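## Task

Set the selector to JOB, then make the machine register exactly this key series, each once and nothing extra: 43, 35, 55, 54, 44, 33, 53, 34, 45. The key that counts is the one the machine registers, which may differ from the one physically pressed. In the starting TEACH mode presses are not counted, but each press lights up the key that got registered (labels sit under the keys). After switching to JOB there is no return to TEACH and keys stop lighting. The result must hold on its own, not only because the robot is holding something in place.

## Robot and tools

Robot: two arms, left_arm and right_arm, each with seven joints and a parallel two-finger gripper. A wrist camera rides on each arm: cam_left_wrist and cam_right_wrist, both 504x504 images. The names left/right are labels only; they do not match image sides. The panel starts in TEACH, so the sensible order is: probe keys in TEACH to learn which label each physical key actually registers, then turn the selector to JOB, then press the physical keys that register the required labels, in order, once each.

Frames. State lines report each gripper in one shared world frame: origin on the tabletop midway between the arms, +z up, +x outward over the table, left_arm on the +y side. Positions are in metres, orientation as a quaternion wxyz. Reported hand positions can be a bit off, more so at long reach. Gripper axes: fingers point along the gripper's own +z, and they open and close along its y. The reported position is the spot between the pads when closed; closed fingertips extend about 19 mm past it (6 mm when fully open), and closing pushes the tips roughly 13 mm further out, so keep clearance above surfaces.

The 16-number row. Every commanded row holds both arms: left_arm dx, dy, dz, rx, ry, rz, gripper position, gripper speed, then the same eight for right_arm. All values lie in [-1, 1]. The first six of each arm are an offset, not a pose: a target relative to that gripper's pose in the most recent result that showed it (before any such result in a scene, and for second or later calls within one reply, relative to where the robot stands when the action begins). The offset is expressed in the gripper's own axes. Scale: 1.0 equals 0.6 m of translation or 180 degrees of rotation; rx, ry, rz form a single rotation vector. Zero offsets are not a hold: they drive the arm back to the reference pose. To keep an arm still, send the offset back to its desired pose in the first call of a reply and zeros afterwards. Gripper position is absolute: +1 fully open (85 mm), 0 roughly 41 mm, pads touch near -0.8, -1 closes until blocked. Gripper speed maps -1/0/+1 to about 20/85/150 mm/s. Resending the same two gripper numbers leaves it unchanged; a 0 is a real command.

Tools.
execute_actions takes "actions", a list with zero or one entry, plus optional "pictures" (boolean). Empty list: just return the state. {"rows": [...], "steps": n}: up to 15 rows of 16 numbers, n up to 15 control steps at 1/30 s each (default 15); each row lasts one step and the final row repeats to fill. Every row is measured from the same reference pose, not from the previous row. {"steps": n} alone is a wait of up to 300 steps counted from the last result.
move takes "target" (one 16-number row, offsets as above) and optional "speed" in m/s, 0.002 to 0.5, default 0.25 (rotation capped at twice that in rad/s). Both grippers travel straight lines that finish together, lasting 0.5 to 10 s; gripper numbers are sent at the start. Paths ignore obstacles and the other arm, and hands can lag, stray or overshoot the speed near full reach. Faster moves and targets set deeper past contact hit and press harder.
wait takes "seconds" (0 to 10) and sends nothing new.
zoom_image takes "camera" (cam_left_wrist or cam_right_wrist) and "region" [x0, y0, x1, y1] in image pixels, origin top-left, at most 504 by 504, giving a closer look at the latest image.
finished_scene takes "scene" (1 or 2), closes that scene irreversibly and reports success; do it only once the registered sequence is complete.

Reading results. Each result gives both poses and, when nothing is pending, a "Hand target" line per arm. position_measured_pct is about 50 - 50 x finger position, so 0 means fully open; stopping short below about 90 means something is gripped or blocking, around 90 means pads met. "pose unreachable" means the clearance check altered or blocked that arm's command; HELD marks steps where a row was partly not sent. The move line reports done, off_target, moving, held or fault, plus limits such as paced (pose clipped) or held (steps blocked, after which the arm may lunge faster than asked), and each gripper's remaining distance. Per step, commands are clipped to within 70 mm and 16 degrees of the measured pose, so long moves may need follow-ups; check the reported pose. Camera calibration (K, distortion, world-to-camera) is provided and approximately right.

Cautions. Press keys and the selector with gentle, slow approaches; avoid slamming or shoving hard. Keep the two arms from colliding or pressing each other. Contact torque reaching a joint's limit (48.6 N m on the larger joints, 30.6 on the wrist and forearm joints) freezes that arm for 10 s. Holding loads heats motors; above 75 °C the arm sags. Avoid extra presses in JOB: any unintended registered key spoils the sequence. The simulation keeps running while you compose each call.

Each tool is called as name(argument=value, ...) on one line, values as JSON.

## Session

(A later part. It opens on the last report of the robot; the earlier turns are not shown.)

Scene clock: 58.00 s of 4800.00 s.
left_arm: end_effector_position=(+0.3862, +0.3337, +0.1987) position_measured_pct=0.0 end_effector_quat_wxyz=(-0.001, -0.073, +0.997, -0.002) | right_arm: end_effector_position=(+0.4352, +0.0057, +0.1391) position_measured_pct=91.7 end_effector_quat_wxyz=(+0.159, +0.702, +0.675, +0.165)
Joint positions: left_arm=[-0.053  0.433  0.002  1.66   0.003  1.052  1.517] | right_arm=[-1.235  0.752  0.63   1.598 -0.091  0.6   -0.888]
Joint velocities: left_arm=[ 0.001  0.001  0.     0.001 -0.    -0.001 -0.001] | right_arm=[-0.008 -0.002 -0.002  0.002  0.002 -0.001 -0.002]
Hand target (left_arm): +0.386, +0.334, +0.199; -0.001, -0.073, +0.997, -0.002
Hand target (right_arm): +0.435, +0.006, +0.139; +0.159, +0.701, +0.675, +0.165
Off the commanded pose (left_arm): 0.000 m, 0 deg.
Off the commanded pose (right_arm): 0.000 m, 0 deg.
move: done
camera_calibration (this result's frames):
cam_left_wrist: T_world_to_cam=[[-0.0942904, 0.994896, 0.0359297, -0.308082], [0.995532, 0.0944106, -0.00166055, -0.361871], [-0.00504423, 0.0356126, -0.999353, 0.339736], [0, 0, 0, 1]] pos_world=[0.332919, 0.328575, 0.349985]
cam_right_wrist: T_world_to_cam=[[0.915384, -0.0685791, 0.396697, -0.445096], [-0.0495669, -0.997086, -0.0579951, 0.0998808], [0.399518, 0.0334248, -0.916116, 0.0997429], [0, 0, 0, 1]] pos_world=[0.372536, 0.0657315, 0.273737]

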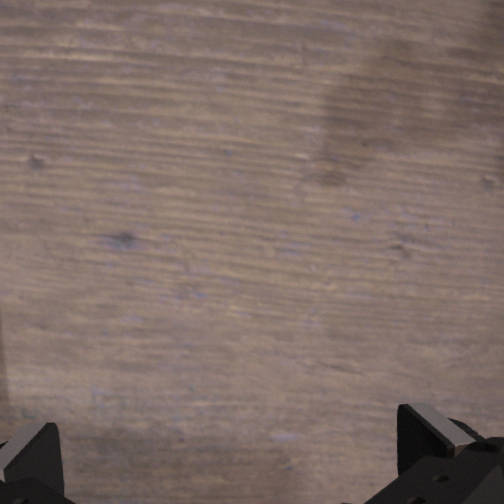

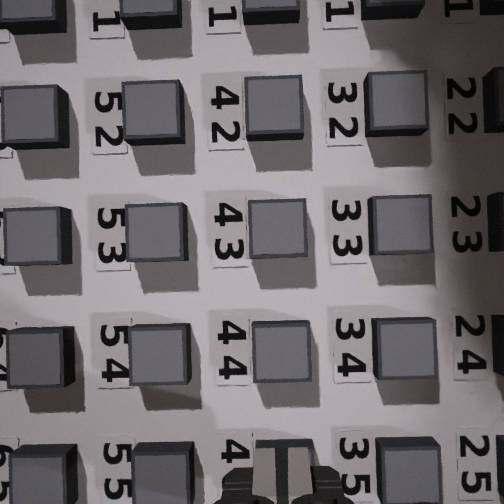

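Level is good. Remaining: 45,44,34,23,43,24,35.

move(target=[0,0,0,0,0,0,1,0,0,0,0.029,0,0,0,-1,0], speed=0.02)

execute_actions(actions=[{"rows":[[0,0,0,0,0,0,1,0,-0.002,-0.002,-0.022,0,-0.002,0,-1,0]],"steps":10}], pictures=false)

execute_actions(actions=[{"rows":[[0,0,0,0,0,0,1,0,0.0567,0,0,0,0,0,-1,0]]}], pictures=false)

move(target=[0,0,0,0,0,0,1,0,0,0,0.03,0,0,0,-1,0], speed=0.02)

execute_actions(actions=[{"rows":[[0,0,0,0,0,0,1,0,-0.002,-0.002,-0.022,0,-0.002,0,-1,0]],"steps":10}], pictures=false)

execute_actions(actions=[{"rows":[[0,0,0,0,0,0,1,0,0,0.0567,0,0,0,0,-1,0]]}], pictures=false)

move(target=[0,0,0,0,0,0,1,0,0,0,0.03,0,0,0,-1,0], speed=0.02)

execute_actions(actions=[{"rows":[[0,0,0,0,0,0,1,0,-0.002,-0.002,-0.022,0,-0.002,0,-1,0]],"steps":10}], pictures=false)

move(target=[0,0,0,0,0,0,1,0,0.0567,0.0567,0,0,0,0,-1,0], speed=0.12)

move(target=[0,0,0,0,0,0,1,0,0,0,0.03,0,0,0,-1,0], speed=0.02)

execute_actions(actions=[{"rows":[[0,0,0,0,0,0,1,0,-0.002,-0.002,-0.022,0,-0.002,0,-1,0]],"steps":10}], pictures=false)

move(target=[0,0,0,0,0,0,1,0,0,-0.1134,0,0,0,0,-1,0], speed=0.12)

move(target=[0,0,0,0,0,0,1,0,0,0,0.029,0,0,0,-1,0], speed=0.02)

execute_actions(actions=[{"rows":[[0,0,0,0,0,0,1,0,-0.002,-0.002,-0.022,0,-0.002,0,-1,0]],"steps":10}], pictures=false)

move(target=[0,0,0,0,0,0,1,0,-0.0567,0.1134,0,0,0,0,-1,0], speed=0.12)

move(target=[0,0,0,0,0,0,1,0,0,0,0.031,0,0,0,-1,0], speed=0.02)

execute_actions(actions=[{"rows":[[0,0,0,0,0,0,1,0,-0.002,-0.002,-0.022,0,-0.002,0,-1,0]],"steps":10}], pictures=false)

move(target=[0,0,0,0,0,0,1,0,-0.0567,-0.0567,0,0,0,0,-1,0], speed=0.12)

move(target=[0,0,0,0,0,0,1,0,0,0,0.029,0,0,0,-1,0], speed=0.02)

execute_actions(actions=[{"rows":[[0,0,0,0,0,0,1,0,0,0,-0.03,0,0,0,-1,0]]}], pictures=false)

finished_scene(scene=2)

Scene clock: 84.10 s of 4800.00 s.
left_arm: end_effector_position=(+0.3862, +0.3337, +0.1987) position_measured_pct=0.0 end_effector_quat_wxyz=(-0.001, -0.073, +0.997, -0.002) | right_arm: end_effector_position=(+0.4418, +0.0073, +0.1280) position_measured_pct=91.7 end_effector_quat_wxyz=(+0.157, +0.702, +0.675, +0.168)
Joint positions: left_arm=[-0.053  0.433  0.002  1.66   0.003  1.052  1.517] | right_arm=[-1.213  0.773  0.614  1.595 -0.101  0.573 -0.88 ]
Joint velocities: left_arm=[-0.001  0.    -0.     0.     0.    -0.002 -0.   ] | right_arm=[ 0.    -0.    -0.001 -0.    -0.     0.001 -0.   ]
Hand target (left_arm): +0.386, +0.334, +0.199; -0.001, -0.073, +0.997, -0.002
Hand target (right_arm): +0.443, +0.006, +0.124; +0.159, +0.702, +0.674, +0.165
Off the commanded pose (left_arm): 0.000 m, 0 deg.
Off the commanded pose (right_arm): 0.005 m, 0 deg.
After step 90, 22.00 s passed at rest.
move: off_target (right_arm)
camera_calibration (this result's frames):
cam_left_wrist: T_world_to_cam=[[-0.0942906, 0.994896, 0.0359296, -0.308082], [0.995532, 0.0944108, -0.00165858, -0.361873], [-0.00504226, 0.0356127, -0.999353, 0.339735], [0, 0, 0, 1]] pos_world=[0.33292, 0.328575, 0.349984]
cam_right_wrist: T_world_to_cam=[[0.915189, -0.0695605, 0.396977, -0.446558], [-0.0479755, -0.996792, -0.0640607, 0.101251], [0.40016, 0.0395825, -0.91559, 0.0865666], [0, 0, 0, 1]] pos_world=[0.378902, 0.0664365, 0.263019]

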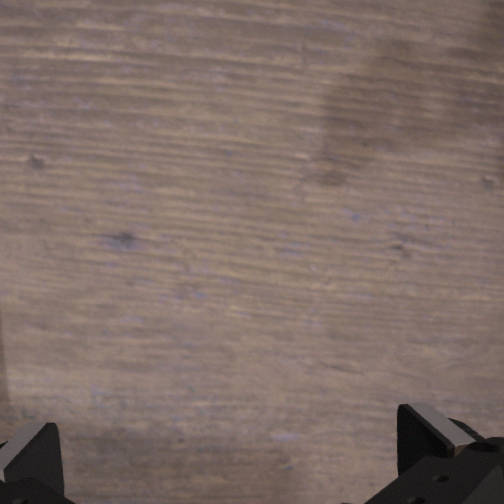

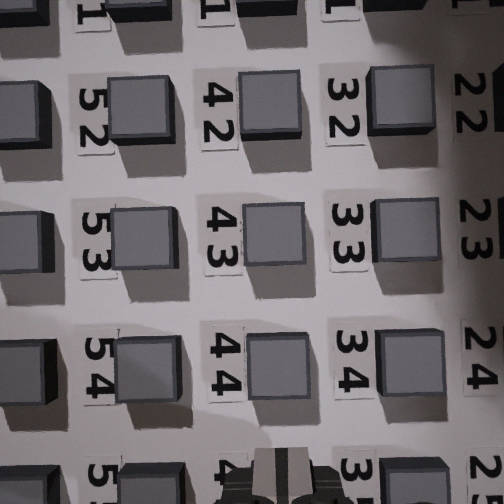

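Scene clock: 84.43 s of 4800.00 s.
left_arm: end_effector_position=(+0.3862, +0.3337, +0.1987) position_measured_pct=0.0 end_effector_quat_wxyz=(-0.001, -0.073, +0.997, -0.002) | right_arm: end_effector_position=(+0.4351, +0.0058, +0.1393) position_measured_pct=91.7 end_effector_quat_wxyz=(+0.160, +0.702, +0.674, +0.165)
Joint positions: left_arm=[-0.053  0.433  0.002  1.66   0.003  1.052  1.517] | right_arm=[-1.236  0.752  0.631  1.598 -0.09   0.601 -0.892]
Joint velocities: left_arm=[-0.001 -0.    -0.    -0.001  0.     0.001 -0.   ] | right_arm=[-0.006 -0.    -0.005 -0.     0.    -0.001 -0.002]
Hand target (left_arm): +0.386, +0.334, +0.199; -0.001, -0.073, +0.997, -0.002
Hand target (right_arm): +0.435, +0.006, +0.139; +0.159, +0.702, +0.674, +0.165
Off the commanded pose (left_arm): 0.000 m, 0 deg.
Off the commanded pose (right_arm): 0.000 m, 0 deg.
Steps of this call (steps 1 to 10: all 10 steps of this action). Readings (end_effector_position | what the end effector reports):
1: left_arm (+0.3862, +0.3337, +0.1987) | right_arm (+0.4414, +0.0075, +0.1286) | left_arm position_measured_pct=0.0 | right_arm position_measured_pct=91.7
2: left_arm (+0.3862, +0.3337, +0.1987) | right_arm (+0.4398, +0.0079, +0.1310) | left_arm position_measured_pct=0.0 | right_arm position_measured_pct=91.7
4: left_arm (+0.3862, +0.3337, +0.1987) | right_arm (+0.4350, +0.0085, +0.1388) | left_arm position_measured_pct=0.0 | right_arm position_measured_pct=91.7
8: left_arm (+0.3862, +0.3337, +0.1987) | right_arm (+0.4354, +0.0056, +0.1394) | left_arm position_measured_pct=0.0 | right_arm position_measured_pct=91.7
10: the state above

Scene clock: 84.93 s of 4800.00 s.
left_arm: end_effector_position=(+0.3862, +0.3337, +0.1987) position_measured_pct=0.0 end_effector_quat_wxyz=(-0.001, -0.073, +0.997, -0.002) | right_arm: end_effector_position=(+0.4362, +0.0399, +0.1401) position_measured_pct=91.7 end_effector_quat_wxyz=(+0.159, +0.702, +0.674, +0.166)
Joint positions: left_arm=[-0.053  0.433  0.002  1.66   0.003  1.052  1.517] | right_arm=[-1.246  0.803  0.627  1.487 -0.102  0.674 -0.922]
Joint velocities: left_arm=[ 0.001 -0.     0.    -0.001  0.    -0.     0.   ] | right_arm=[ 0.002  0.007 -0.001 -0.002  0.001  0.001 -0.001]
Hand target (left_arm): +0.386, +0.334, +0.199; -0.001, -0.073, +0.997, -0.002
Hand target (right_arm): +0.436, +0.040, +0.140; +0.159, +0.702, +0.674, +0.165
Off the commanded pose (left_arm): 0.000 m, 0 deg.
Off the commanded pose (right_arm): 0.000 m, 0 deg.
Steps of this call (steps 1 to 15: all 15 steps of this action). Readings (end_effector_position | what the end effector reports):
1: left_arm (+0.3862, +0.3337, +0.1987) | right_arm (+0.4349, +0.0063, +0.1391) | left_arm position_measured_pct=0.0 | right_arm position_measured_pct=91.7
2: left_arm (+0.3862, +0.3337, +0.1987) | right_arm (+0.4348, +0.0081, +0.1387) | left_arm position_measured_pct=0.0 | right_arm position_measured_pct=91.7
4: left_arm (+0.3862, +0.3337, +0.1987) | right_arm (+0.4347, +0.0172, +0.1379) | left_arm position_measured_pct=0.0 | right_arm position_measured_pct=91.7
8: left_arm (+0.3862, +0.3337, +0.1987) | right_arm (+0.4350, +0.0382, +0.1395) | left_arm position_measured_pct=0.0 | right_arm position_measured_pct=91.7
15: the state above

Scene clock: 86.30 s of 4800.00 s.
left_arm: end_effector_position=(+0.3862, +0.3337, +0.1987) position_measured_pct=0.0 end_effector_quat_wxyz=(-0.001, -0.073, +0.997, -0.002) | right_arm: end_effector_position=(+0.4433, +0.0415, +0.1282) position_measured_pct=91.7 end_effector_quat_wxyz=(+0.158, +0.702, +0.674, +0.168)
Joint positions: left_arm=[-0.053  0.433  0.002  1.66   0.003  1.052  1.517] | right_arm=[-1.226  0.825  0.614  1.482 -0.111  0.646 -0.915]
Joint velocities: left_arm=[ 0.001 -0.001 -0.    -0.001  0.     0.002 -0.   ] | right_arm=[ 0.    -0.    -0.     0.002 -0.    -0.    -0.001]
Hand target (left_arm): +0.386, +0.334, +0.199; -0.001, -0.073, +0.997, -0.002
Hand target (right_arm): +0.444, +0.040, +0.124; +0.159, +0.702, +0.674, +0.165
Off the commanded pose (left_arm): 0.000 m, 0 deg.
Off the commanded pose (right_arm): 0.005 m, 0 deg.
move: off_target (right_arm)
camera_calibration (this result's frames):
cam_left_wrist: T_world_to_cam=[[-0.0942909, 0.994896, 0.0359296, -0.308082], [0.995532, 0.0944108, -0.00165264, -0.361878], [-0.00503635, 0.0356133, -0.999353, 0.339732], [0, 0, 0, 1]] pos_world=[0.332923, 0.328576, 0.349984]
cam_right_wrist: T_world_to_cam=[[0.914831, -0.0712022, 0.39751, -0.445444], [-0.049613, -0.996693, -0.0643487, 0.136163], [0.400777, 0.0391466, -0.915339, 0.0844586], [0, 0, 0, 1]] pos_world=[0.380412, 0.10069, 0.263139]

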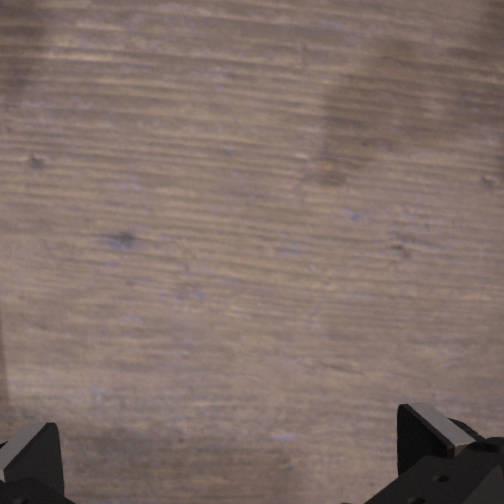

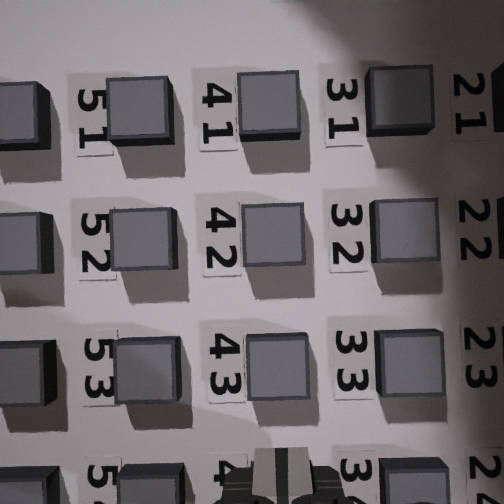

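Scene clock: 86.63 s of 4800.00 s.
left_arm: end_effector_position=(+0.3862, +0.3337, +0.1987) position_measured_pct=0.0 end_effector_quat_wxyz=(-0.001, -0.073, +0.997, -0.002) | right_arm: end_effector_position=(+0.4366, +0.0400, +0.1394) position_measured_pct=91.7 end_effector_quat_wxyz=(+0.160, +0.703, +0.673, +0.166)
Joint positions: left_arm=[-0.053  0.433  0.002  1.66   0.003  1.052  1.517] | right_arm=[-1.247  0.805  0.628  1.485 -0.101  0.673 -0.925]
Joint velocities: left_arm=[-0.     0.001 -0.     0.     0.     0.001  0.   ] | right_arm=[-0.005 -0.    -0.004  0.002 -0.    -0.001 -0.001]
Hand target (left_arm): +0.386, +0.334, +0.199; -0.001, -0.073, +0.997, -0.002
Hand target (right_arm): +0.436, +0.040, +0.139; +0.160, +0.703, +0.673, +0.166
Off the commanded pose (left_arm): 0.000 m, 0 deg.
Off the commanded pose (right_arm): 0.000 m, 0 deg.
Steps of this call (steps 1 to 10: all 10 steps of this action). Readings (end_effector_position | what the end effector reports):
1: left_arm (+0.3862, +0.3337, +0.1987) | right_arm (+0.4430, +0.0417, +0.1287) | left_arm position_measured_pct=0.0 | right_arm position_measured_pct=91.7
2: left_arm (+0.3862, +0.3337, +0.1987) | right_arm (+0.4416, +0.0421, +0.1308) | left_arm position_measured_pct=0.0 | right_arm position_measured_pct=91.7
4: left_arm (+0.3862, +0.3337, +0.1987) | right_arm (+0.4365, +0.0426, +0.1389) | left_arm position_measured_pct=0.0 | right_arm position_measured_pct=91.7
8: left_arm (+0.3862, +0.3337, +0.1987) | right_arm (+0.4369, +0.0399, +0.1396) | left_arm position_measured_pct=0.0 | right_arm position_measured_pct=91.7
10: the state above

Scene clock: 87.13 s of 4800.00 s.
left_arm: end_effector_position=(+0.3862, +0.3337, +0.1987) position_measured_pct=0.0 end_effector_quat_wxyz=(-0.001, -0.073, +0.997, -0.002) | right_arm: end_effector_position=(+0.4667, +0.0389, +0.1548) position_measured_pct=91.7 end_effector_quat_wxyz=(+0.160, +0.703, +0.673, +0.166)
Joint positions: left_arm=[-0.053  0.433  0.002  1.66   0.003  1.052  1.517] | right_arm=[-1.177  0.812  0.614  1.399 -0.108  0.728 -0.873]
Joint velocities: left_arm=[-0.    -0.002 -0.     0.     0.    -0.001 -0.   ] | right_arm=[ 0.007  0.003  0.004 -0.001 -0.001  0.001  0.001]
Hand target (left_arm): +0.386, +0.334, +0.199; -0.001, -0.073, +0.997, -0.002
Hand target (right_arm): +0.467, +0.039, +0.155; +0.160, +0.703, +0.673, +0.166
Off the commanded pose (left_arm): 0.000 m, 0 deg.
Off the commanded pose (right_arm): 0.000 m, 0 deg.
Steps of this call (steps 1 to 15: all 15 steps of this action). Readings (end_effector_position | what the end effector reports):
1: left_arm (+0.3862, +0.3337, +0.1987) | right_arm (+0.4369, +0.0400, +0.1395) | left_arm position_measured_pct=0.0 | right_arm position_measured_pct=91.7
2: left_arm (+0.3862, +0.3337, +0.1987) | right_arm (+0.4390, +0.0398, +0.1401) | left_arm position_measured_pct=0.0 | right_arm position_measured_pct=91.7
4: left_arm (+0.3862, +0.3337, +0.1987) | right_arm (+0.4503, +0.0383, +0.1450) | left_arm position_measured_pct=0.0 | right_arm position_measured_pct=91.7
8: left_arm (+0.3862, +0.3337, +0.1987) | right_arm (+0.4665, +0.0380, +0.1551) | left_arm position_measured_pct=0.0 | right_arm position_measured_pct=91.7
15: the state above

Scene clock: 88.50 s of 4800.00 s.
left_arm: end_effector_position=(+0.3862, +0.3337, +0.1987) position_measured_pct=0.0 end_effector_quat_wxyz=(-0.001, -0.073, +0.997, -0.002) | right_arm: end_effector_position=(+0.4741, +0.0403, +0.1435) position_measured_pct=91.7 end_effector_quat_wxyz=(+0.158, +0.702, +0.673, +0.168)
Joint positions: left_arm=[-0.053  0.433  0.002  1.66   0.003  1.052  1.517] | right_arm=[-1.158  0.833  0.602  1.394 -0.117  0.702 -0.867]
Joint velocities: left_arm=[-0.001  0.002  0.     0.     0.     0.003  0.   ] | right_arm=[ 0.    -0.    -0.     0.001 -0.    -0.     0.001]
Hand target (left_arm): +0.386, +0.334, +0.199; -0.001, -0.073, +0.997, -0.002
Hand target (right_arm): +0.475, +0.038, +0.139; +0.160, +0.703, +0.673, +0.166
Off the commanded pose (left_arm): 0.000 m, 0 deg.
Off the commanded pose (right_arm): 0.005 m, 0 deg.
move: off_target (right_arm)
camera_calibration (this result's frames):
cam_left_wrist: T_world_to_cam=[[-0.0942912, 0.994896, 0.03593, -0.308082], [0.995532, 0.0944109, -0.00164669, -0.361883], [-0.00503047, 0.0356142, -0.999353, 0.33973], [0, 0, 0, 1]] pos_world=[0.332926, 0.328576, 0.349983]
cam_right_wrist: T_world_to_cam=[[0.914024, -0.0726776, 0.399097, -0.479584], [-0.0509513, -0.996597, -0.0647954, 0.138212], [0.402448, 0.0388901, -0.914616, 0.0852679], [0, 0, 0, 1]] pos_world=[0.411077, 0.0995704, 0.278343]

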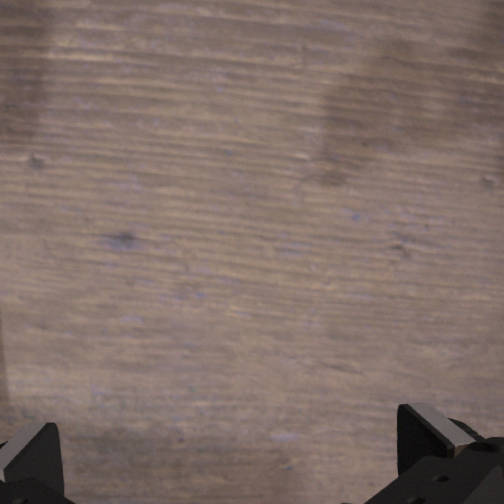

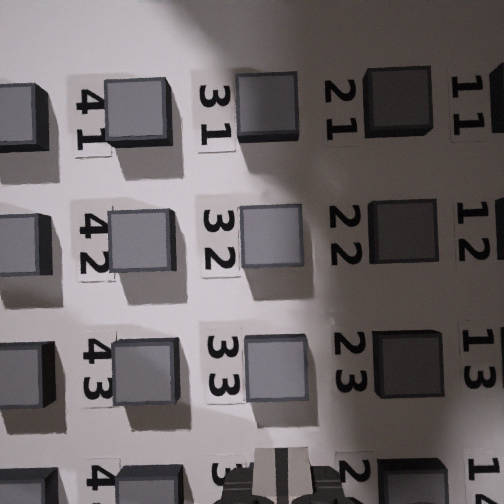

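Scene clock: 88.83 s of 4800.00 s.
left_arm: end_effector_position=(+0.3862, +0.3337, +0.1987) position_measured_pct=0.0 end_effector_quat_wxyz=(-0.001, -0.073, +0.997, -0.002) | right_arm: end_effector_position=(+0.4673, +0.0389, +0.1547) position_measured_pct=91.7 end_effector_quat_wxyz=(+0.160, +0.703, +0.672, +0.166)
Joint positions: left_arm=[-0.053  0.433  0.002  1.66   0.003  1.052  1.517] | right_arm=[-1.177  0.813  0.615  1.398 -0.107  0.728 -0.876]
Joint velocities: left_arm=[ 0.    -0.    -0.     0.001 -0.    -0.001  0.   ] | right_arm=[-0.005  0.    -0.004  0.001  0.    -0.    -0.001]
Hand target (left_arm): +0.386, +0.334, +0.199; -0.001, -0.073, +0.997, -0.002
Hand target (right_arm): +0.467, +0.039, +0.155; +0.160, +0.703, +0.673, +0.166
Off the commanded pose (left_arm): 0.000 m, 0 deg.
Off the commanded pose (right_arm): 0.000 m, 0 deg.
Steps of this call (steps 1 to 10: all 10 steps of this action). Readings (end_effector_position | what the end effector reports):
1: left_arm (+0.3862, +0.3337, +0.1987) | right_arm (+0.4737, +0.0405, +0.1441) | left_arm position_measured_pct=0.0 | right_arm position_measured_pct=91.7
2: left_arm (+0.3862, +0.3337, +0.1987) | right_arm (+0.4720, +0.0407, +0.1466) | left_arm position_measured_pct=0.0 | right_arm position_measured_pct=91.7
4: left_arm (+0.3862, +0.3337, +0.1987) | right_arm (+0.4673, +0.0413, +0.1546) | left_arm position_measured_pct=0.0 | right_arm position_measured_pct=91.7
8: left_arm (+0.3862, +0.3337, +0.1987) | right_arm (+0.4676, +0.0388, +0.1549) | left_arm position_measured_pct=0.0 | right_arm position_measured_pct=91.7
10: the state above

Scene clock: 89.87 s of 4800.00 s.
left_arm: end_effector_position=(+0.3862, +0.3337, +0.1987) position_measured_pct=0.0 end_effector_quat_wxyz=(-0.001, -0.073, +0.997, -0.002) | right_arm: end_effector_position=(+0.4985, +0.0719, +0.1709) position_measured_pct=91.7 end_effector_quat_wxyz=(+0.160, +0.703, +0.673, +0.167)
Joint positions: left_arm=[-0.053  0.433  0.002  1.66   0.003  1.052  1.517] | right_arm=[-1.113  0.885  0.598  1.173 -0.125  0.868 -0.863]
Joint velocities: left_arm=[ 0.  0. -0. -0. -0.  0. -0.] | right_arm=[ 0.006  0.007  0.001 -0.002 -0.     0.003 -0.   ]
Hand target (left_arm): +0.386, +0.334, +0.199; -0.001, -0.073, +0.997, -0.002
Hand target (right_arm): +0.499, +0.072, +0.170; +0.160, +0.703, +0.673, +0.166
Off the commanded pose (left_arm): 0.000 m, 0 deg.
Off the commanded pose (right_arm): 0.000 m, 0 deg.
move: done
camera_calibration (this result's frames):
cam_left_wrist: T_world_to_cam=[[-0.0942909, 0.994896, 0.0359298, -0.308082], [0.995532, 0.0944105, -0.00164332, -0.361886], [-0.00502708, 0.0356143, -0.999353, 0.339728], [0, 0, 0, 1]] pos_world=[0.332927, 0.328576, 0.349983]
cam_right_wrist: T_world_to_cam=[[0.914022, -0.0724402, 0.399144, -0.510494], [-0.0528666, -0.996807, -0.0598473, 0.172872], [0.402205, 0.0336003, -0.914933, 0.0998283], [0, 0, 0, 1]] pos_world=[0.435591, 0.131985, 0.305443]

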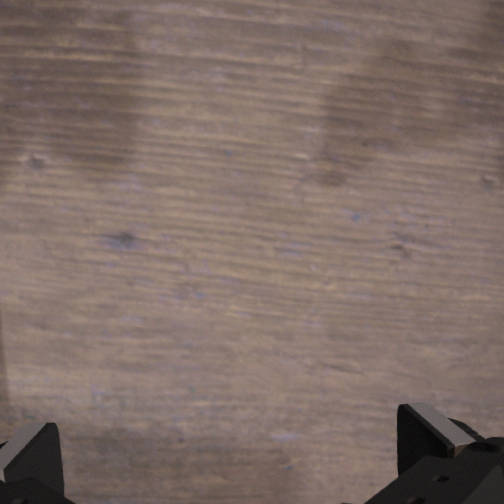

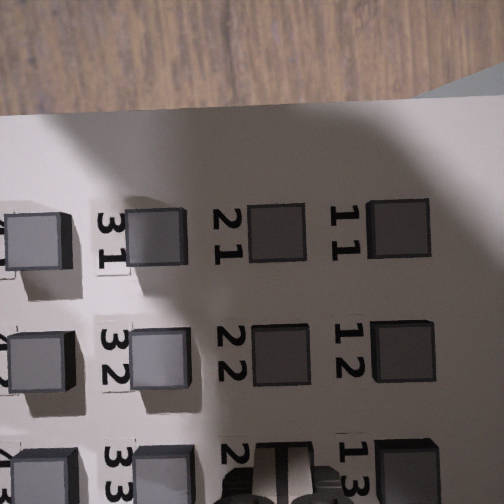

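Scene clock: 91.00 s of 4800.00 s.
left_arm: end_effector_position=(+0.3862, +0.3337, +0.1987) position_measured_pct=0.0 end_effector_quat_wxyz=(-0.001, -0.073, +0.997, -0.002) | right_arm: end_effector_position=(+0.5059, +0.0734, +0.1588) position_measured_pct=91.7 end_effector_quat_wxyz=(+0.159, +0.702, +0.673, +0.169)
Joint positions: left_arm=[-0.053  0.433  0.002  1.66   0.003  1.052  1.517] | right_arm=[-1.098  0.907  0.59   1.168 -0.132  0.843 -0.858]
Joint velocities: left_arm=[-0.    -0.001 -0.    -0.     0.    -0.    -0.001] | right_arm=[ 0.    -0.    -0.    -0.002 -0.     0.     0.   ]
Hand target (left_arm): +0.386, +0.334, +0.199; -0.001, -0.073, +0.997, -0.002
Hand target (right_arm): +0.507, +0.072, +0.155; +0.160, +0.703, +0.673, +0.167
Off the commanded pose (left_arm): 0.000 m, 0 deg.
Off the commanded pose (right_arm): 0.004 m, 0 deg.
move: off_target (right_arm)
camera_calibration (this result's frames):
cam_left_wrist: T_world_to_cam=[[-0.0942909, 0.994896, 0.0359298, -0.308082], [0.995532, 0.0944105, -0.00164126, -0.361887], [-0.00502503, 0.0356145, -0.999353, 0.339727], [0, 0, 0, 1]] pos_world=[0.332928, 0.328577, 0.349983]
cam_right_wrist: T_world_to_cam=[[0.91333, -0.0728413, 0.400654, -0.512213], [-0.0511584, -0.996601, -0.0645677, 0.173868], [0.403995, 0.0384748, -0.913952, 0.0843148], [0, 0, 0, 1]] pos_world=[0.442651, 0.132723, 0.293506]

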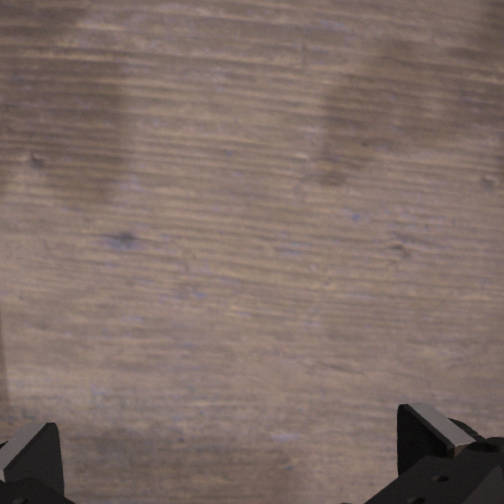

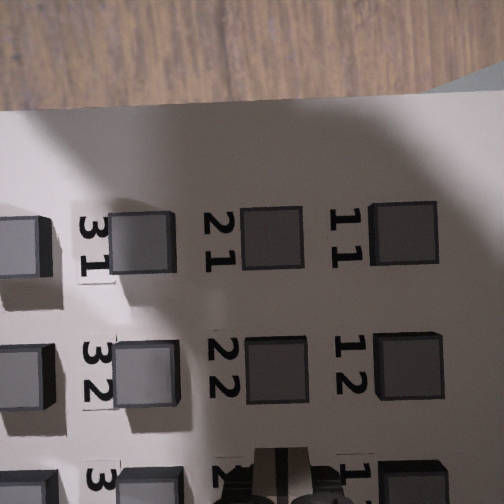

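Scene clock: 91.33 s of 4800.00 s.
left_arm: end_effector_position=(+0.3862, +0.3337, +0.1987) position_measured_pct=0.0 end_effector_quat_wxyz=(-0.001, -0.073, +0.997, -0.002) | right_arm: end_effector_position=(+0.4990, +0.0721, +0.1700) position_measured_pct=91.7 end_effector_quat_wxyz=(+0.161, +0.703, +0.672, +0.167)
Joint positions: left_arm=[-0.053  0.433  0.002  1.66   0.003  1.052  1.517] | right_arm=[-1.114  0.887  0.599  1.172 -0.123  0.867 -0.866]
Joint velocities: left_arm=[-0.001  0.    -0.     0.    -0.    -0.001  0.001] | right_arm=[-0.003  0.    -0.003  0.002 -0.001  0.    -0.001]
Hand target (left_arm): +0.386, +0.334, +0.199; -0.001, -0.073, +0.997, -0.002
Hand target (right_arm): +0.499, +0.072, +0.170; +0.161, +0.703, +0.672, +0.167
Off the commanded pose (left_arm): 0.000 m, 0 deg.
Off the commanded pose (right_arm): 0.000 m, 0 deg.
Steps of this call (steps 1 to 10: all 10 steps of this action). Readings (end_effector_position | what the end effector reports):
1: left_arm (+0.3862, +0.3337, +0.1987) | right_arm (+0.5055, +0.0736, +0.1595) | left_arm position_measured_pct=0.0 | right_arm position_measured_pct=91.7
2: left_arm (+0.3862, +0.3337, +0.1987) | right_arm (+0.5036, +0.0737, +0.1622) | left_arm position_measured_pct=0.0 | right_arm position_measured_pct=91.7
4: left_arm (+0.3862, +0.3337, +0.1987) | right_arm (+0.4991, +0.0740, +0.1701) | left_arm position_measured_pct=0.0 | right_arm position_measured_pct=91.7
8: left_arm (+0.3862, +0.3337, +0.1987) | right_arm (+0.4993, +0.0720, +0.1702) | left_arm position_measured_pct=0.0 | right_arm position_measured_pct=91.7
10: the state above

Scene clock: 92.47 s of 4800.00 s.
left_arm: end_effector_position=(+0.3862, +0.3337, +0.1987) position_measured_pct=0.0 end_effector_quat_wxyz=(-0.001, -0.073, +0.997, -0.002) | right_arm: end_effector_position=(+0.4385, +0.0750, +0.1391) position_measured_pct=91.7 end_effector_quat_wxyz=(+0.161, +0.703, +0.672, +0.166)
Joint positions: left_arm=[-0.053  0.433  0.002  1.66   0.003  1.052  1.517] | right_arm=[-1.252  0.864  0.626  1.36  -0.11   0.75  -0.96 ]
Joint velocities: left_arm=[-0.001 -0.     0.     0.    -0.     0.001 -0.001] | right_arm=[-0.007 -0.003 -0.002  0.001  0.001 -0.001 -0.002]
Hand target (left_arm): +0.386, +0.334, +0.199; -0.001, -0.073, +0.997, -0.002
Hand target (right_arm): +0.438, +0.075, +0.139; +0.161, +0.703, +0.672, +0.167
Off the commanded pose (left_arm): 0.000 m, 0 deg.
Off the commanded pose (right_arm): 0.000 m, 0 deg.
move: done
camera_calibration (this result's frames):
cam_left_wrist: T_world_to_cam=[[-0.0942913, 0.994896, 0.0359298, -0.308082], [0.995532, 0.0944107, -0.0016373, -0.361891], [-0.00502111, 0.0356149, -0.999353, 0.339725], [0, 0, 0, 1]] pos_world=[0.33293, 0.328577, 0.349982]
cam_right_wrist: T_world_to_cam=[[0.913294, -0.0739692, 0.400528, -0.442517], [-0.0549756, -0.996759, -0.0587239, 0.171614], [0.403573, 0.031613, -0.914401, 0.0943072], [0, 0, 0, 1]] pos_world=[0.375523, 0.135344, 0.273553]

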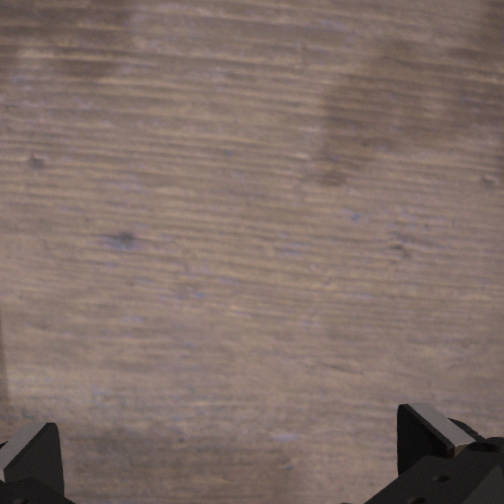

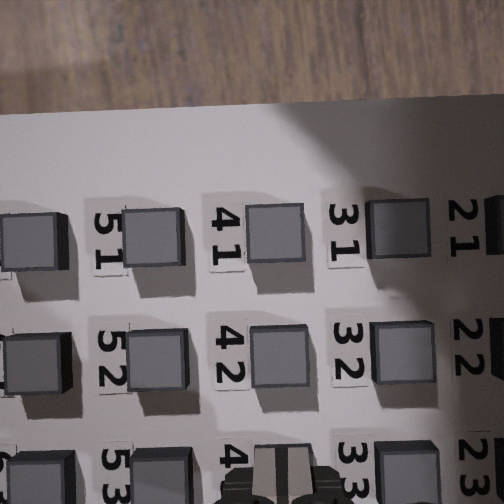

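Scene clock: 93.57 s of 4800.00 s.
left_arm: end_effector_position=(+0.3863, +0.3337, +0.1987) position_measured_pct=0.0 end_effector_quat_wxyz=(-0.001, -0.073, +0.997, -0.002) | right_arm: end_effector_position=(+0.4452, +0.0770, +0.1285) position_measured_pct=91.7 end_effector_quat_wxyz=(+0.159, +0.703, +0.672, +0.169)
Joint positions: left_arm=[-0.053  0.433  0.002  1.66   0.003  1.052  1.517] | right_arm=[-1.235  0.884  0.615  1.356 -0.118  0.725 -0.954]
Joint velocities: left_arm=[ 0.    -0.001 -0.    -0.001  0.     0.     0.   ] | right_arm=[ 0.    -0.    -0.    -0.002 -0.     0.001 -0.001]
Hand target (left_arm): +0.386, +0.334, +0.199; -0.001, -0.073, +0.997, -0.002
Hand target (right_arm): +0.446, +0.075, +0.124; +0.161, +0.703, +0.672, +0.166
Off the commanded pose (left_arm): 0.000 m, 0 deg.
Off the commanded pose (right_arm): 0.005 m, 0 deg.
move: off_target (right_arm)
camera_calibration (this result's frames):
cam_left_wrist: T_world_to_cam=[[-0.0942914, 0.994896, 0.0359299, -0.308082], [0.995532, 0.0944107, -0.00163539, -0.361893], [-0.00501921, 0.0356151, -0.999353, 0.339724], [0, 0, 0, 1]] pos_world=[0.332931, 0.328577, 0.349982]
cam_right_wrist: T_world_to_cam=[[0.912826, -0.0745697, 0.401483, -0.444151], [-0.0528152, -0.996487, -0.0650005, 0.173151], [0.40492, 0.0381296, -0.913557, 0.0805823], [0, 0, 0, 1]] pos_world=[0.381948, 0.13635, 0.26319]

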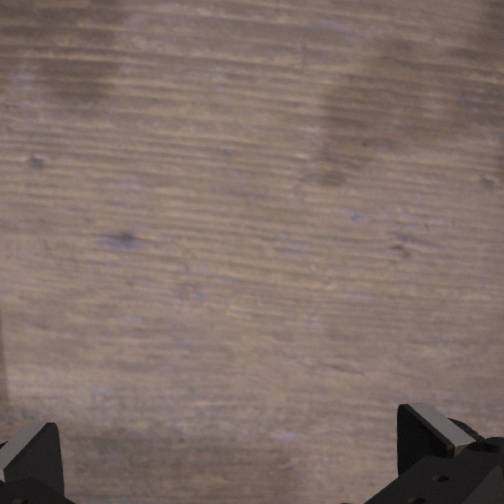

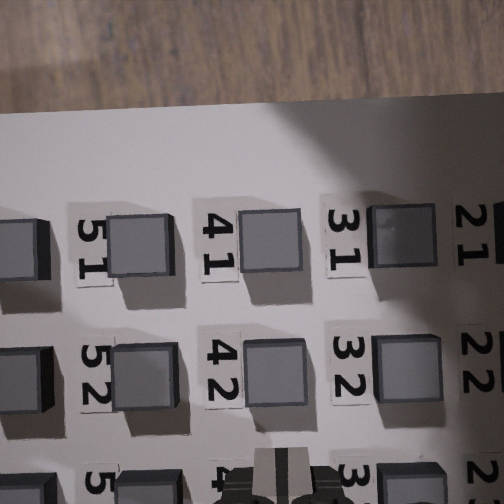

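Scene clock: 93.90 s of 4800.00 s.
left_arm: end_effector_position=(+0.3863, +0.3337, +0.1987) position_measured_pct=0.0 end_effector_quat_wxyz=(-0.001, -0.073, +0.997, -0.002) | right_arm: end_effector_position=(+0.4384, +0.0756, +0.1397) position_measured_pct=91.7 end_effector_quat_wxyz=(+0.161, +0.704, +0.672, +0.167)
Joint positions: left_arm=[-0.053  0.433  0.002  1.66   0.003  1.052  1.517] | right_arm=[-1.253  0.864  0.627  1.359 -0.109  0.751 -0.963]
Joint velocities: left_arm=[-0.001  0.001  0.    -0.    -0.     0.001  0.   ] | right_arm=[-0.004  0.    -0.004  0.     0.     0.    -0.   ]
Hand target (left_arm): +0.386, +0.334, +0.199; -0.001, -0.073, +0.997, -0.002
Hand target (right_arm): +0.438, +0.076, +0.140; +0.161, +0.703, +0.672, +0.167
Off the commanded pose (left_arm): 0.000 m, 0 deg.
Off the commanded pose (right_arm): 0.000 m, 0 deg.
Steps of this call (steps 1 to 10: all 10 steps of this action). Readings (end_effector_position | what the end effector reports):
1: left_arm (+0.3863, +0.3337, +0.1987) | right_arm (+0.4448, +0.0772, +0.1292) | left_arm position_measured_pct=0.0 | right_arm position_measured_pct=91.7
2: left_arm (+0.3863, +0.3337, +0.1987) | right_arm (+0.4430, +0.0774, +0.1317) | left_arm position_measured_pct=0.0 | right_arm position_measured_pct=91.7
4: left_arm (+0.3863, +0.3337, +0.1987) | right_arm (+0.4383, +0.0779, +0.1397) | left_arm position_measured_pct=0.0 | right_arm position_measured_pct=91.7
8: left_arm (+0.3863, +0.3337, +0.1987) | right_arm (+0.4386, +0.0756, +0.1399) | left_arm position_measured_pct=0.0 | right_arm position_measured_pct=91.7
10: the state above

Scene clock: 95.07 s of 4800.00 s.
left_arm: end_effector_position=(+0.3863, +0.3337, +0.1987) position_measured_pct=0.0 end_effector_quat_wxyz=(-0.001, -0.073, +0.997, -0.002) | right_arm: end_effector_position=(+0.4971, +0.0391, +0.1700) position_measured_pct=91.7 end_effector_quat_wxyz=(+0.161, +0.703, +0.672, +0.167)
Joint positions: left_arm=[-0.053  0.433  0.002  1.66   0.003  1.052  1.517] | right_arm=[-1.111  0.828  0.599  1.299 -0.11   0.788 -0.836]
Joint velocities: left_arm=[ 0.001  0.001 -0.    -0.001  0.    -0.    -0.   ] | right_arm=[ 0.006  0.001  0.001 -0.001 -0.002  0.     0.002]
Hand target (left_arm): +0.386, +0.334, +0.199; -0.001, -0.073, +0.997, -0.002
Hand target (right_arm): +0.497, +0.039, +0.170; +0.162, +0.703, +0.672, +0.167
Off the commanded pose (left_arm): 0.000 m, 0 deg.
Off the commanded pose (right_arm): 0.000 m, 0 deg.
move: done
camera_calibration (this result's frames):
cam_left_wrist: T_world_to_cam=[[-0.0942913, 0.994896, 0.0359299, -0.308082], [0.995532, 0.0944105, -0.00163128, -0.361896], [-0.00501512, 0.0356156, -0.999353, 0.339722], [0, 0, 0, 1]] pos_world=[0.332933, 0.328577, 0.349981]
cam_right_wrist: T_world_to_cam=[[0.912597, -0.0740504, 0.402098, -0.511009], [-0.0547252, -0.996736, -0.0593554, 0.140816], [0.405181, 0.0321626, -0.913671, 0.0991008], [0, 0, 0, 1]] pos_world=[0.433898, 0.099329, 0.30438]

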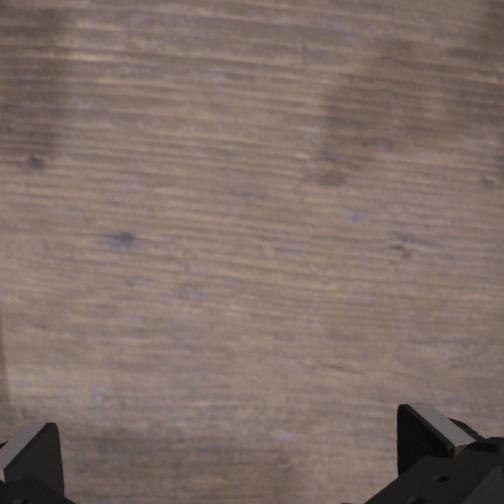

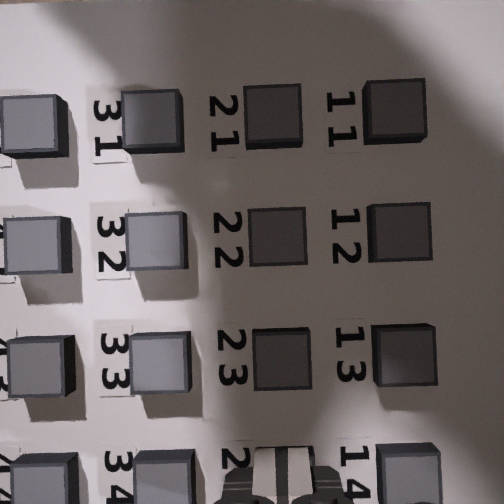

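Scene clock: 96.23 s of 4800.00 s.
left_arm: end_effector_position=(+0.3863, +0.3337, +0.1987) position_measured_pct=0.0 end_effector_quat_wxyz=(-0.001, -0.073, +0.997, -0.002) | right_arm: end_effector_position=(+0.5047, +0.0410, +0.1586) position_measured_pct=91.7 end_effector_quat_wxyz=(+0.160, +0.703, +0.672, +0.170)
Joint positions: left_arm=[-0.053  0.433  0.002  1.66   0.003  1.052  1.517] | right_arm=[-1.093  0.849  0.589  1.294 -0.119  0.762 -0.83 ]
Joint velocities: left_arm=[-0.001 -0.     0.     0.     0.    -0.001 -0.   ] | right_arm=[ 0.     0.    -0.001 -0.001 -0.    -0.    -0.001]
Hand target (left_arm): +0.386, +0.334, +0.199; -0.001, -0.073, +0.997, -0.002
Hand target (right_arm): +0.505, +0.039, +0.153; +0.161, +0.703, +0.672, +0.167
Off the commanded pose (left_arm): 0.000 m, 0 deg.
Off the commanded pose (right_arm): 0.006 m, 0 deg.
move: off_target (right_arm)
camera_calibration (this result's frames):
cam_left_wrist: T_world_to_cam=[[-0.0942914, 0.994896, 0.03593, -0.308082], [0.995532, 0.0944105, -0.00162921, -0.361898], [-0.00501306, 0.0356158, -0.999353, 0.339721], [0, 0, 0, 1]] pos_world=[0.332934, 0.328577, 0.349981]
cam_right_wrist: T_world_to_cam=[[0.911689, -0.0747345, 0.404027, -0.513048], [-0.0525383, -0.996451, -0.0657646, 0.142355], [0.407508, 0.03873, -0.91238, 0.0839046], [0, 0, 0, 1]] pos_world=[0.441027, 0.100258, 0.2932]

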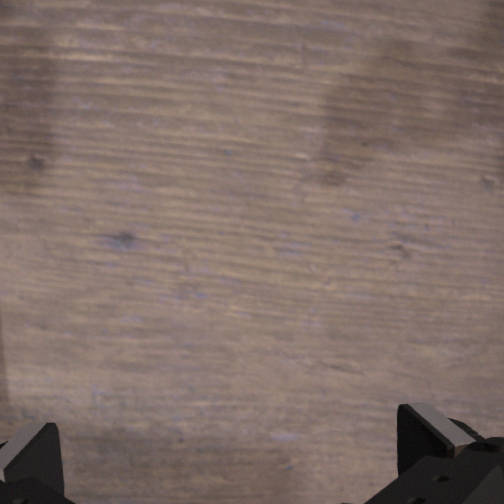

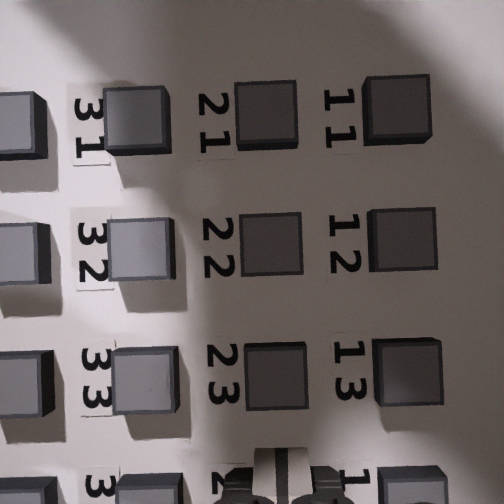

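Scene clock: 96.57 s of 4800.00 s.
left_arm: end_effector_position=(+0.3863, +0.3337, +0.1987) position_measured_pct=0.0 end_effector_quat_wxyz=(-0.001, -0.073, +0.997, -0.002) | right_arm: end_effector_position=(+0.4978, +0.0396, +0.1699) position_measured_pct=91.7 end_effector_quat_wxyz=(+0.162, +0.703, +0.671, +0.168)
Joint positions: left_arm=[-0.053  0.433  0.002  1.66   0.003  1.052  1.517] | right_arm=[-1.111  0.829  0.6    1.298 -0.109  0.787 -0.839]
Joint velocities: left_arm=[ 0.    -0.002 -0.     0.001 -0.    -0.002  0.   ] | right_arm=[-0.004  0.    -0.003  0.002 -0.    -0.    -0.   ]
Hand target (left_arm): +0.386, +0.334, +0.199; -0.001, -0.073, +0.997, -0.002
Hand target (right_arm): +0.498, +0.040, +0.170; +0.162, +0.703, +0.672, +0.168
Off the commanded pose (left_arm): 0.000 m, 0 deg.
Off the commanded pose (right_arm): 0.000 m, 0 deg.
Steps of this call (steps 1 to 10: all 10 steps of this action). Readings (end_effector_position | what the end effector reports):
1: left_arm (+0.3863, +0.3337, +0.1987) | right_arm (+0.5043, +0.0412, +0.1593) | left_arm position_measured_pct=0.0 | right_arm position_measured_pct=91.7
2: left_arm (+0.3863, +0.3337, +0.1987) | right_arm (+0.5026, +0.0413, +0.1618) | left_arm position_measured_pct=0.0 | right_arm position_measured_pct=91.7
4: left_arm (+0.3863, +0.3337, +0.1987) | right_arm (+0.4979, +0.0418, +0.1699) | left_arm position_measured_pct=0.0 | right_arm position_measured_pct=91.7
8: left_arm (+0.3863, +0.3337, +0.1987) | right_arm (+0.4981, +0.0395, +0.1701) | left_arm position_measured_pct=0.0 | right_arm position_measured_pct=91.7
10: the state above

Scene clock: 97.57 s of 4800.00 s.
left_arm: end_effector_position=(+0.3863, +0.3337, +0.1987) position_measured_pct=0.0 end_effector_quat_wxyz=(-0.001, -0.073, +0.997, -0.002) | right_arm: end_effector_position=(+0.4662, +0.0071, +0.1536) position_measured_pct=91.7 end_effector_quat_wxyz=(+0.162, +0.703, +0.671, +0.168)
Joint positions: left_arm=[-0.053  0.433  0.002  1.66   0.003  1.052  1.517] | right_arm=[-1.171  0.765  0.618  1.508 -0.092  0.653 -0.855]
Joint velocities: left_arm=[ 0.     0.    -0.     0.     0.     0.001 -0.   ] | right_arm=[-0.006 -0.007 -0.001  0.003  0.001 -0.001 -0.   ]
Hand target (left_arm): +0.386, +0.334, +0.199; -0.001, -0.073, +0.997, -0.002
Hand target (right_arm): +0.466, +0.007, +0.154; +0.162, +0.703, +0.671, +0.168
Off the commanded pose (left_arm): 0.000 m, 0 deg.
Off the commanded pose (right_arm): 0.000 m, 0 deg.
move: done
camera_calibration (this result's frames):
cam_left_wrist: T_world_to_cam=[[-0.0942913, 0.994896, 0.0359301, -0.308082], [0.995532, 0.0944103, -0.00162539, -0.361901], [-0.00500926, 0.0356163, -0.999353, 0.339719], [0, 0, 0, 1]] pos_world=[0.332936, 0.328577, 0.349981]
cam_right_wrist: T_world_to_cam=[[0.911515, -0.0756352, 0.404253, -0.478385], [-0.0563158, -0.996639, -0.0594884, 0.107014], [0.407393, 0.0314587, -0.912711, 0.0964276], [0, 0, 0, 1]] pos_world=[0.402798, 0.0674382, 0.287765]

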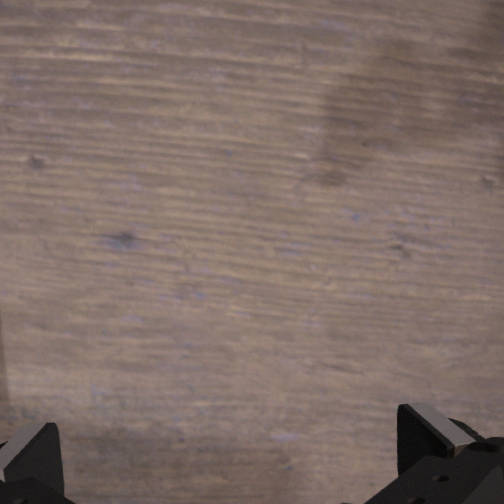

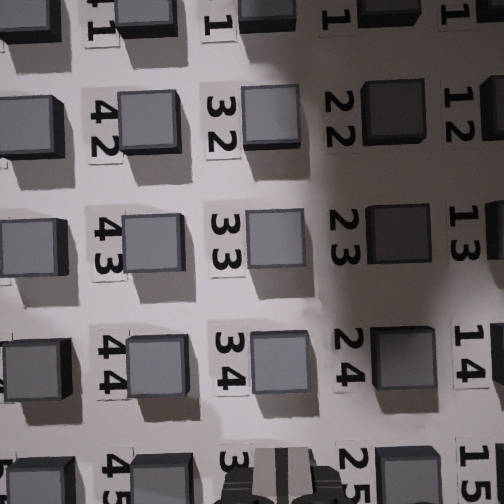

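Scene clock: 98.67 s of 4800.00 s.
left_arm: end_effector_position=(+0.3863, +0.3337, +0.1987) position_measured_pct=0.0 end_effector_quat_wxyz=(-0.001, -0.073, +0.997, -0.002) | right_arm: end_effector_position=(+0.4731, +0.0090, +0.1435) position_measured_pct=91.7 end_effector_quat_wxyz=(+0.160, +0.703, +0.671, +0.171)
Joint positions: left_arm=[-0.053  0.433  0.002  1.66   0.003  1.052  1.517] | right_arm=[-1.151  0.785  0.605  1.503 -0.101  0.627 -0.847]
Joint velocities: left_arm=[-0.001 -0.    -0.    -0.     0.    -0.002 -0.   ] | right_arm=[-0.    -0.    -0.     0.002 -0.     0.001  0.   ]
Hand target (left_arm): +0.386, +0.334, +0.199; -0.001, -0.073, +0.997, -0.002
Hand target (right_arm): +0.474, +0.007, +0.138; +0.162, +0.704, +0.671, +0.168
Off the commanded pose (left_arm): 0.000 m, 0 deg.
Off the commanded pose (right_arm): 0.006 m, 0 deg.
move: off_target (right_arm)
camera_calibration (this result's frames):
cam_left_wrist: T_world_to_cam=[[-0.0942913, 0.994896, 0.0359302, -0.308082], [0.995532, 0.0944102, -0.00162346, -0.361903], [-0.00500735, 0.0356166, -0.999353, 0.339718], [0, 0, 0, 1]] pos_world=[0.332937, 0.328578, 0.349981]
cam_right_wrist: T_world_to_cam=[[0.91085, -0.0767172, 0.405545, -0.4803], [-0.0542354, -0.996301, -0.0666588, 0.108801], [0.409159, 0.0387213, -0.911641, 0.0833014], [0, 0, 0, 1]] pos_world=[0.409299, 0.0683259, 0.277977]

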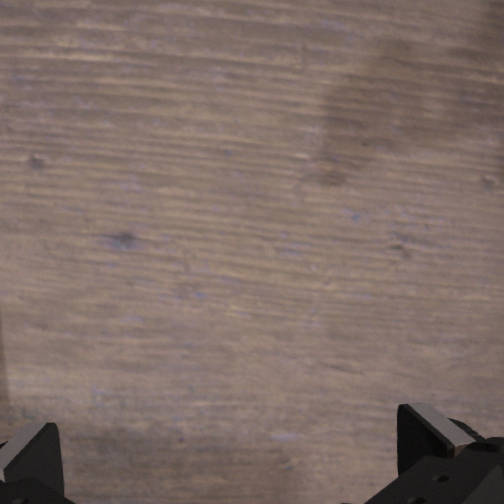

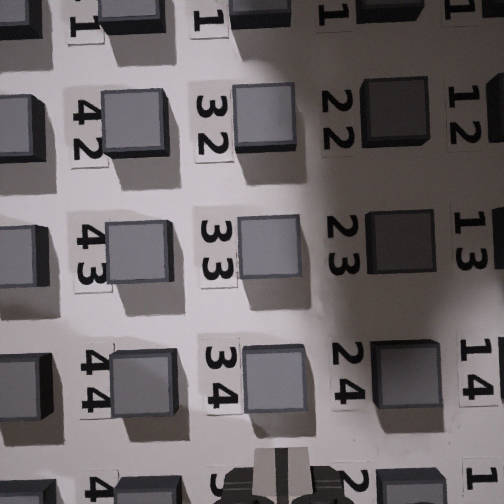

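Scene clock: 99.17 s of 4800.00 s.
left_arm: end_effector_position=(+0.3863, +0.3337, +0.1987) position_measured_pct=0.0 end_effector_quat_wxyz=(-0.001, -0.073, +0.997, -0.002) | right_arm: end_effector_position=(+0.4649, +0.0090, +0.1595) position_measured_pct=91.7 end_effector_quat_wxyz=(+0.160, +0.703, +0.671, +0.171)
Joint positions: left_arm=[-0.053  0.433  0.002  1.66   0.003  1.052  1.517] | right_arm=[-1.175  0.754  0.619  1.507 -0.089  0.658 -0.856]
Joint velocities: left_arm=[-0.    -0.     0.     0.001  0.     0.001  0.   ] | right_arm=[-0.001 -0.001 -0.     0.     0.     0.001  0.   ]
Hand target (left_arm): +0.386, +0.334, +0.199; -0.001, -0.073, +0.997, -0.002
Hand target (right_arm): +0.465, +0.009, +0.160; +0.160, +0.703, +0.671, +0.171
Off the commanded pose (left_arm): 0.000 m, 0 deg.
Off the commanded pose (right_arm): 0.000 m, 0 deg.
Steps of this call (steps 1 to 15: all 15 steps of this action). Readings (end_effector_position | what the end effector reports):
1: left_arm (+0.3863, +0.3337, +0.1987) | right_arm (+0.4727, +0.0093, +0.1441) | left_arm position_measured_pct=0.0 | right_arm position_measured_pct=91.7
2: left_arm (+0.3863, +0.3337, +0.1987) | right_arm (+0.4713, +0.0096, +0.1463) | left_arm position_measured_pct=0.0 | right_arm position_measured_pct=91.7
4: left_arm (+0.3863, +0.3337, +0.1987) | right_arm (+0.4660, +0.0108, +0.1561) | left_arm position_measured_pct=0.0 | right_arm position_measured_pct=91.7
8: left_arm (+0.3863, +0.3337, +0.1987) | right_arm (+0.4656, +0.0085, +0.1596) | left_arm position_measured_pct=0.0 | right_arm position_measured_pct=91.7
15: the state above

The scene is finished: the task was done.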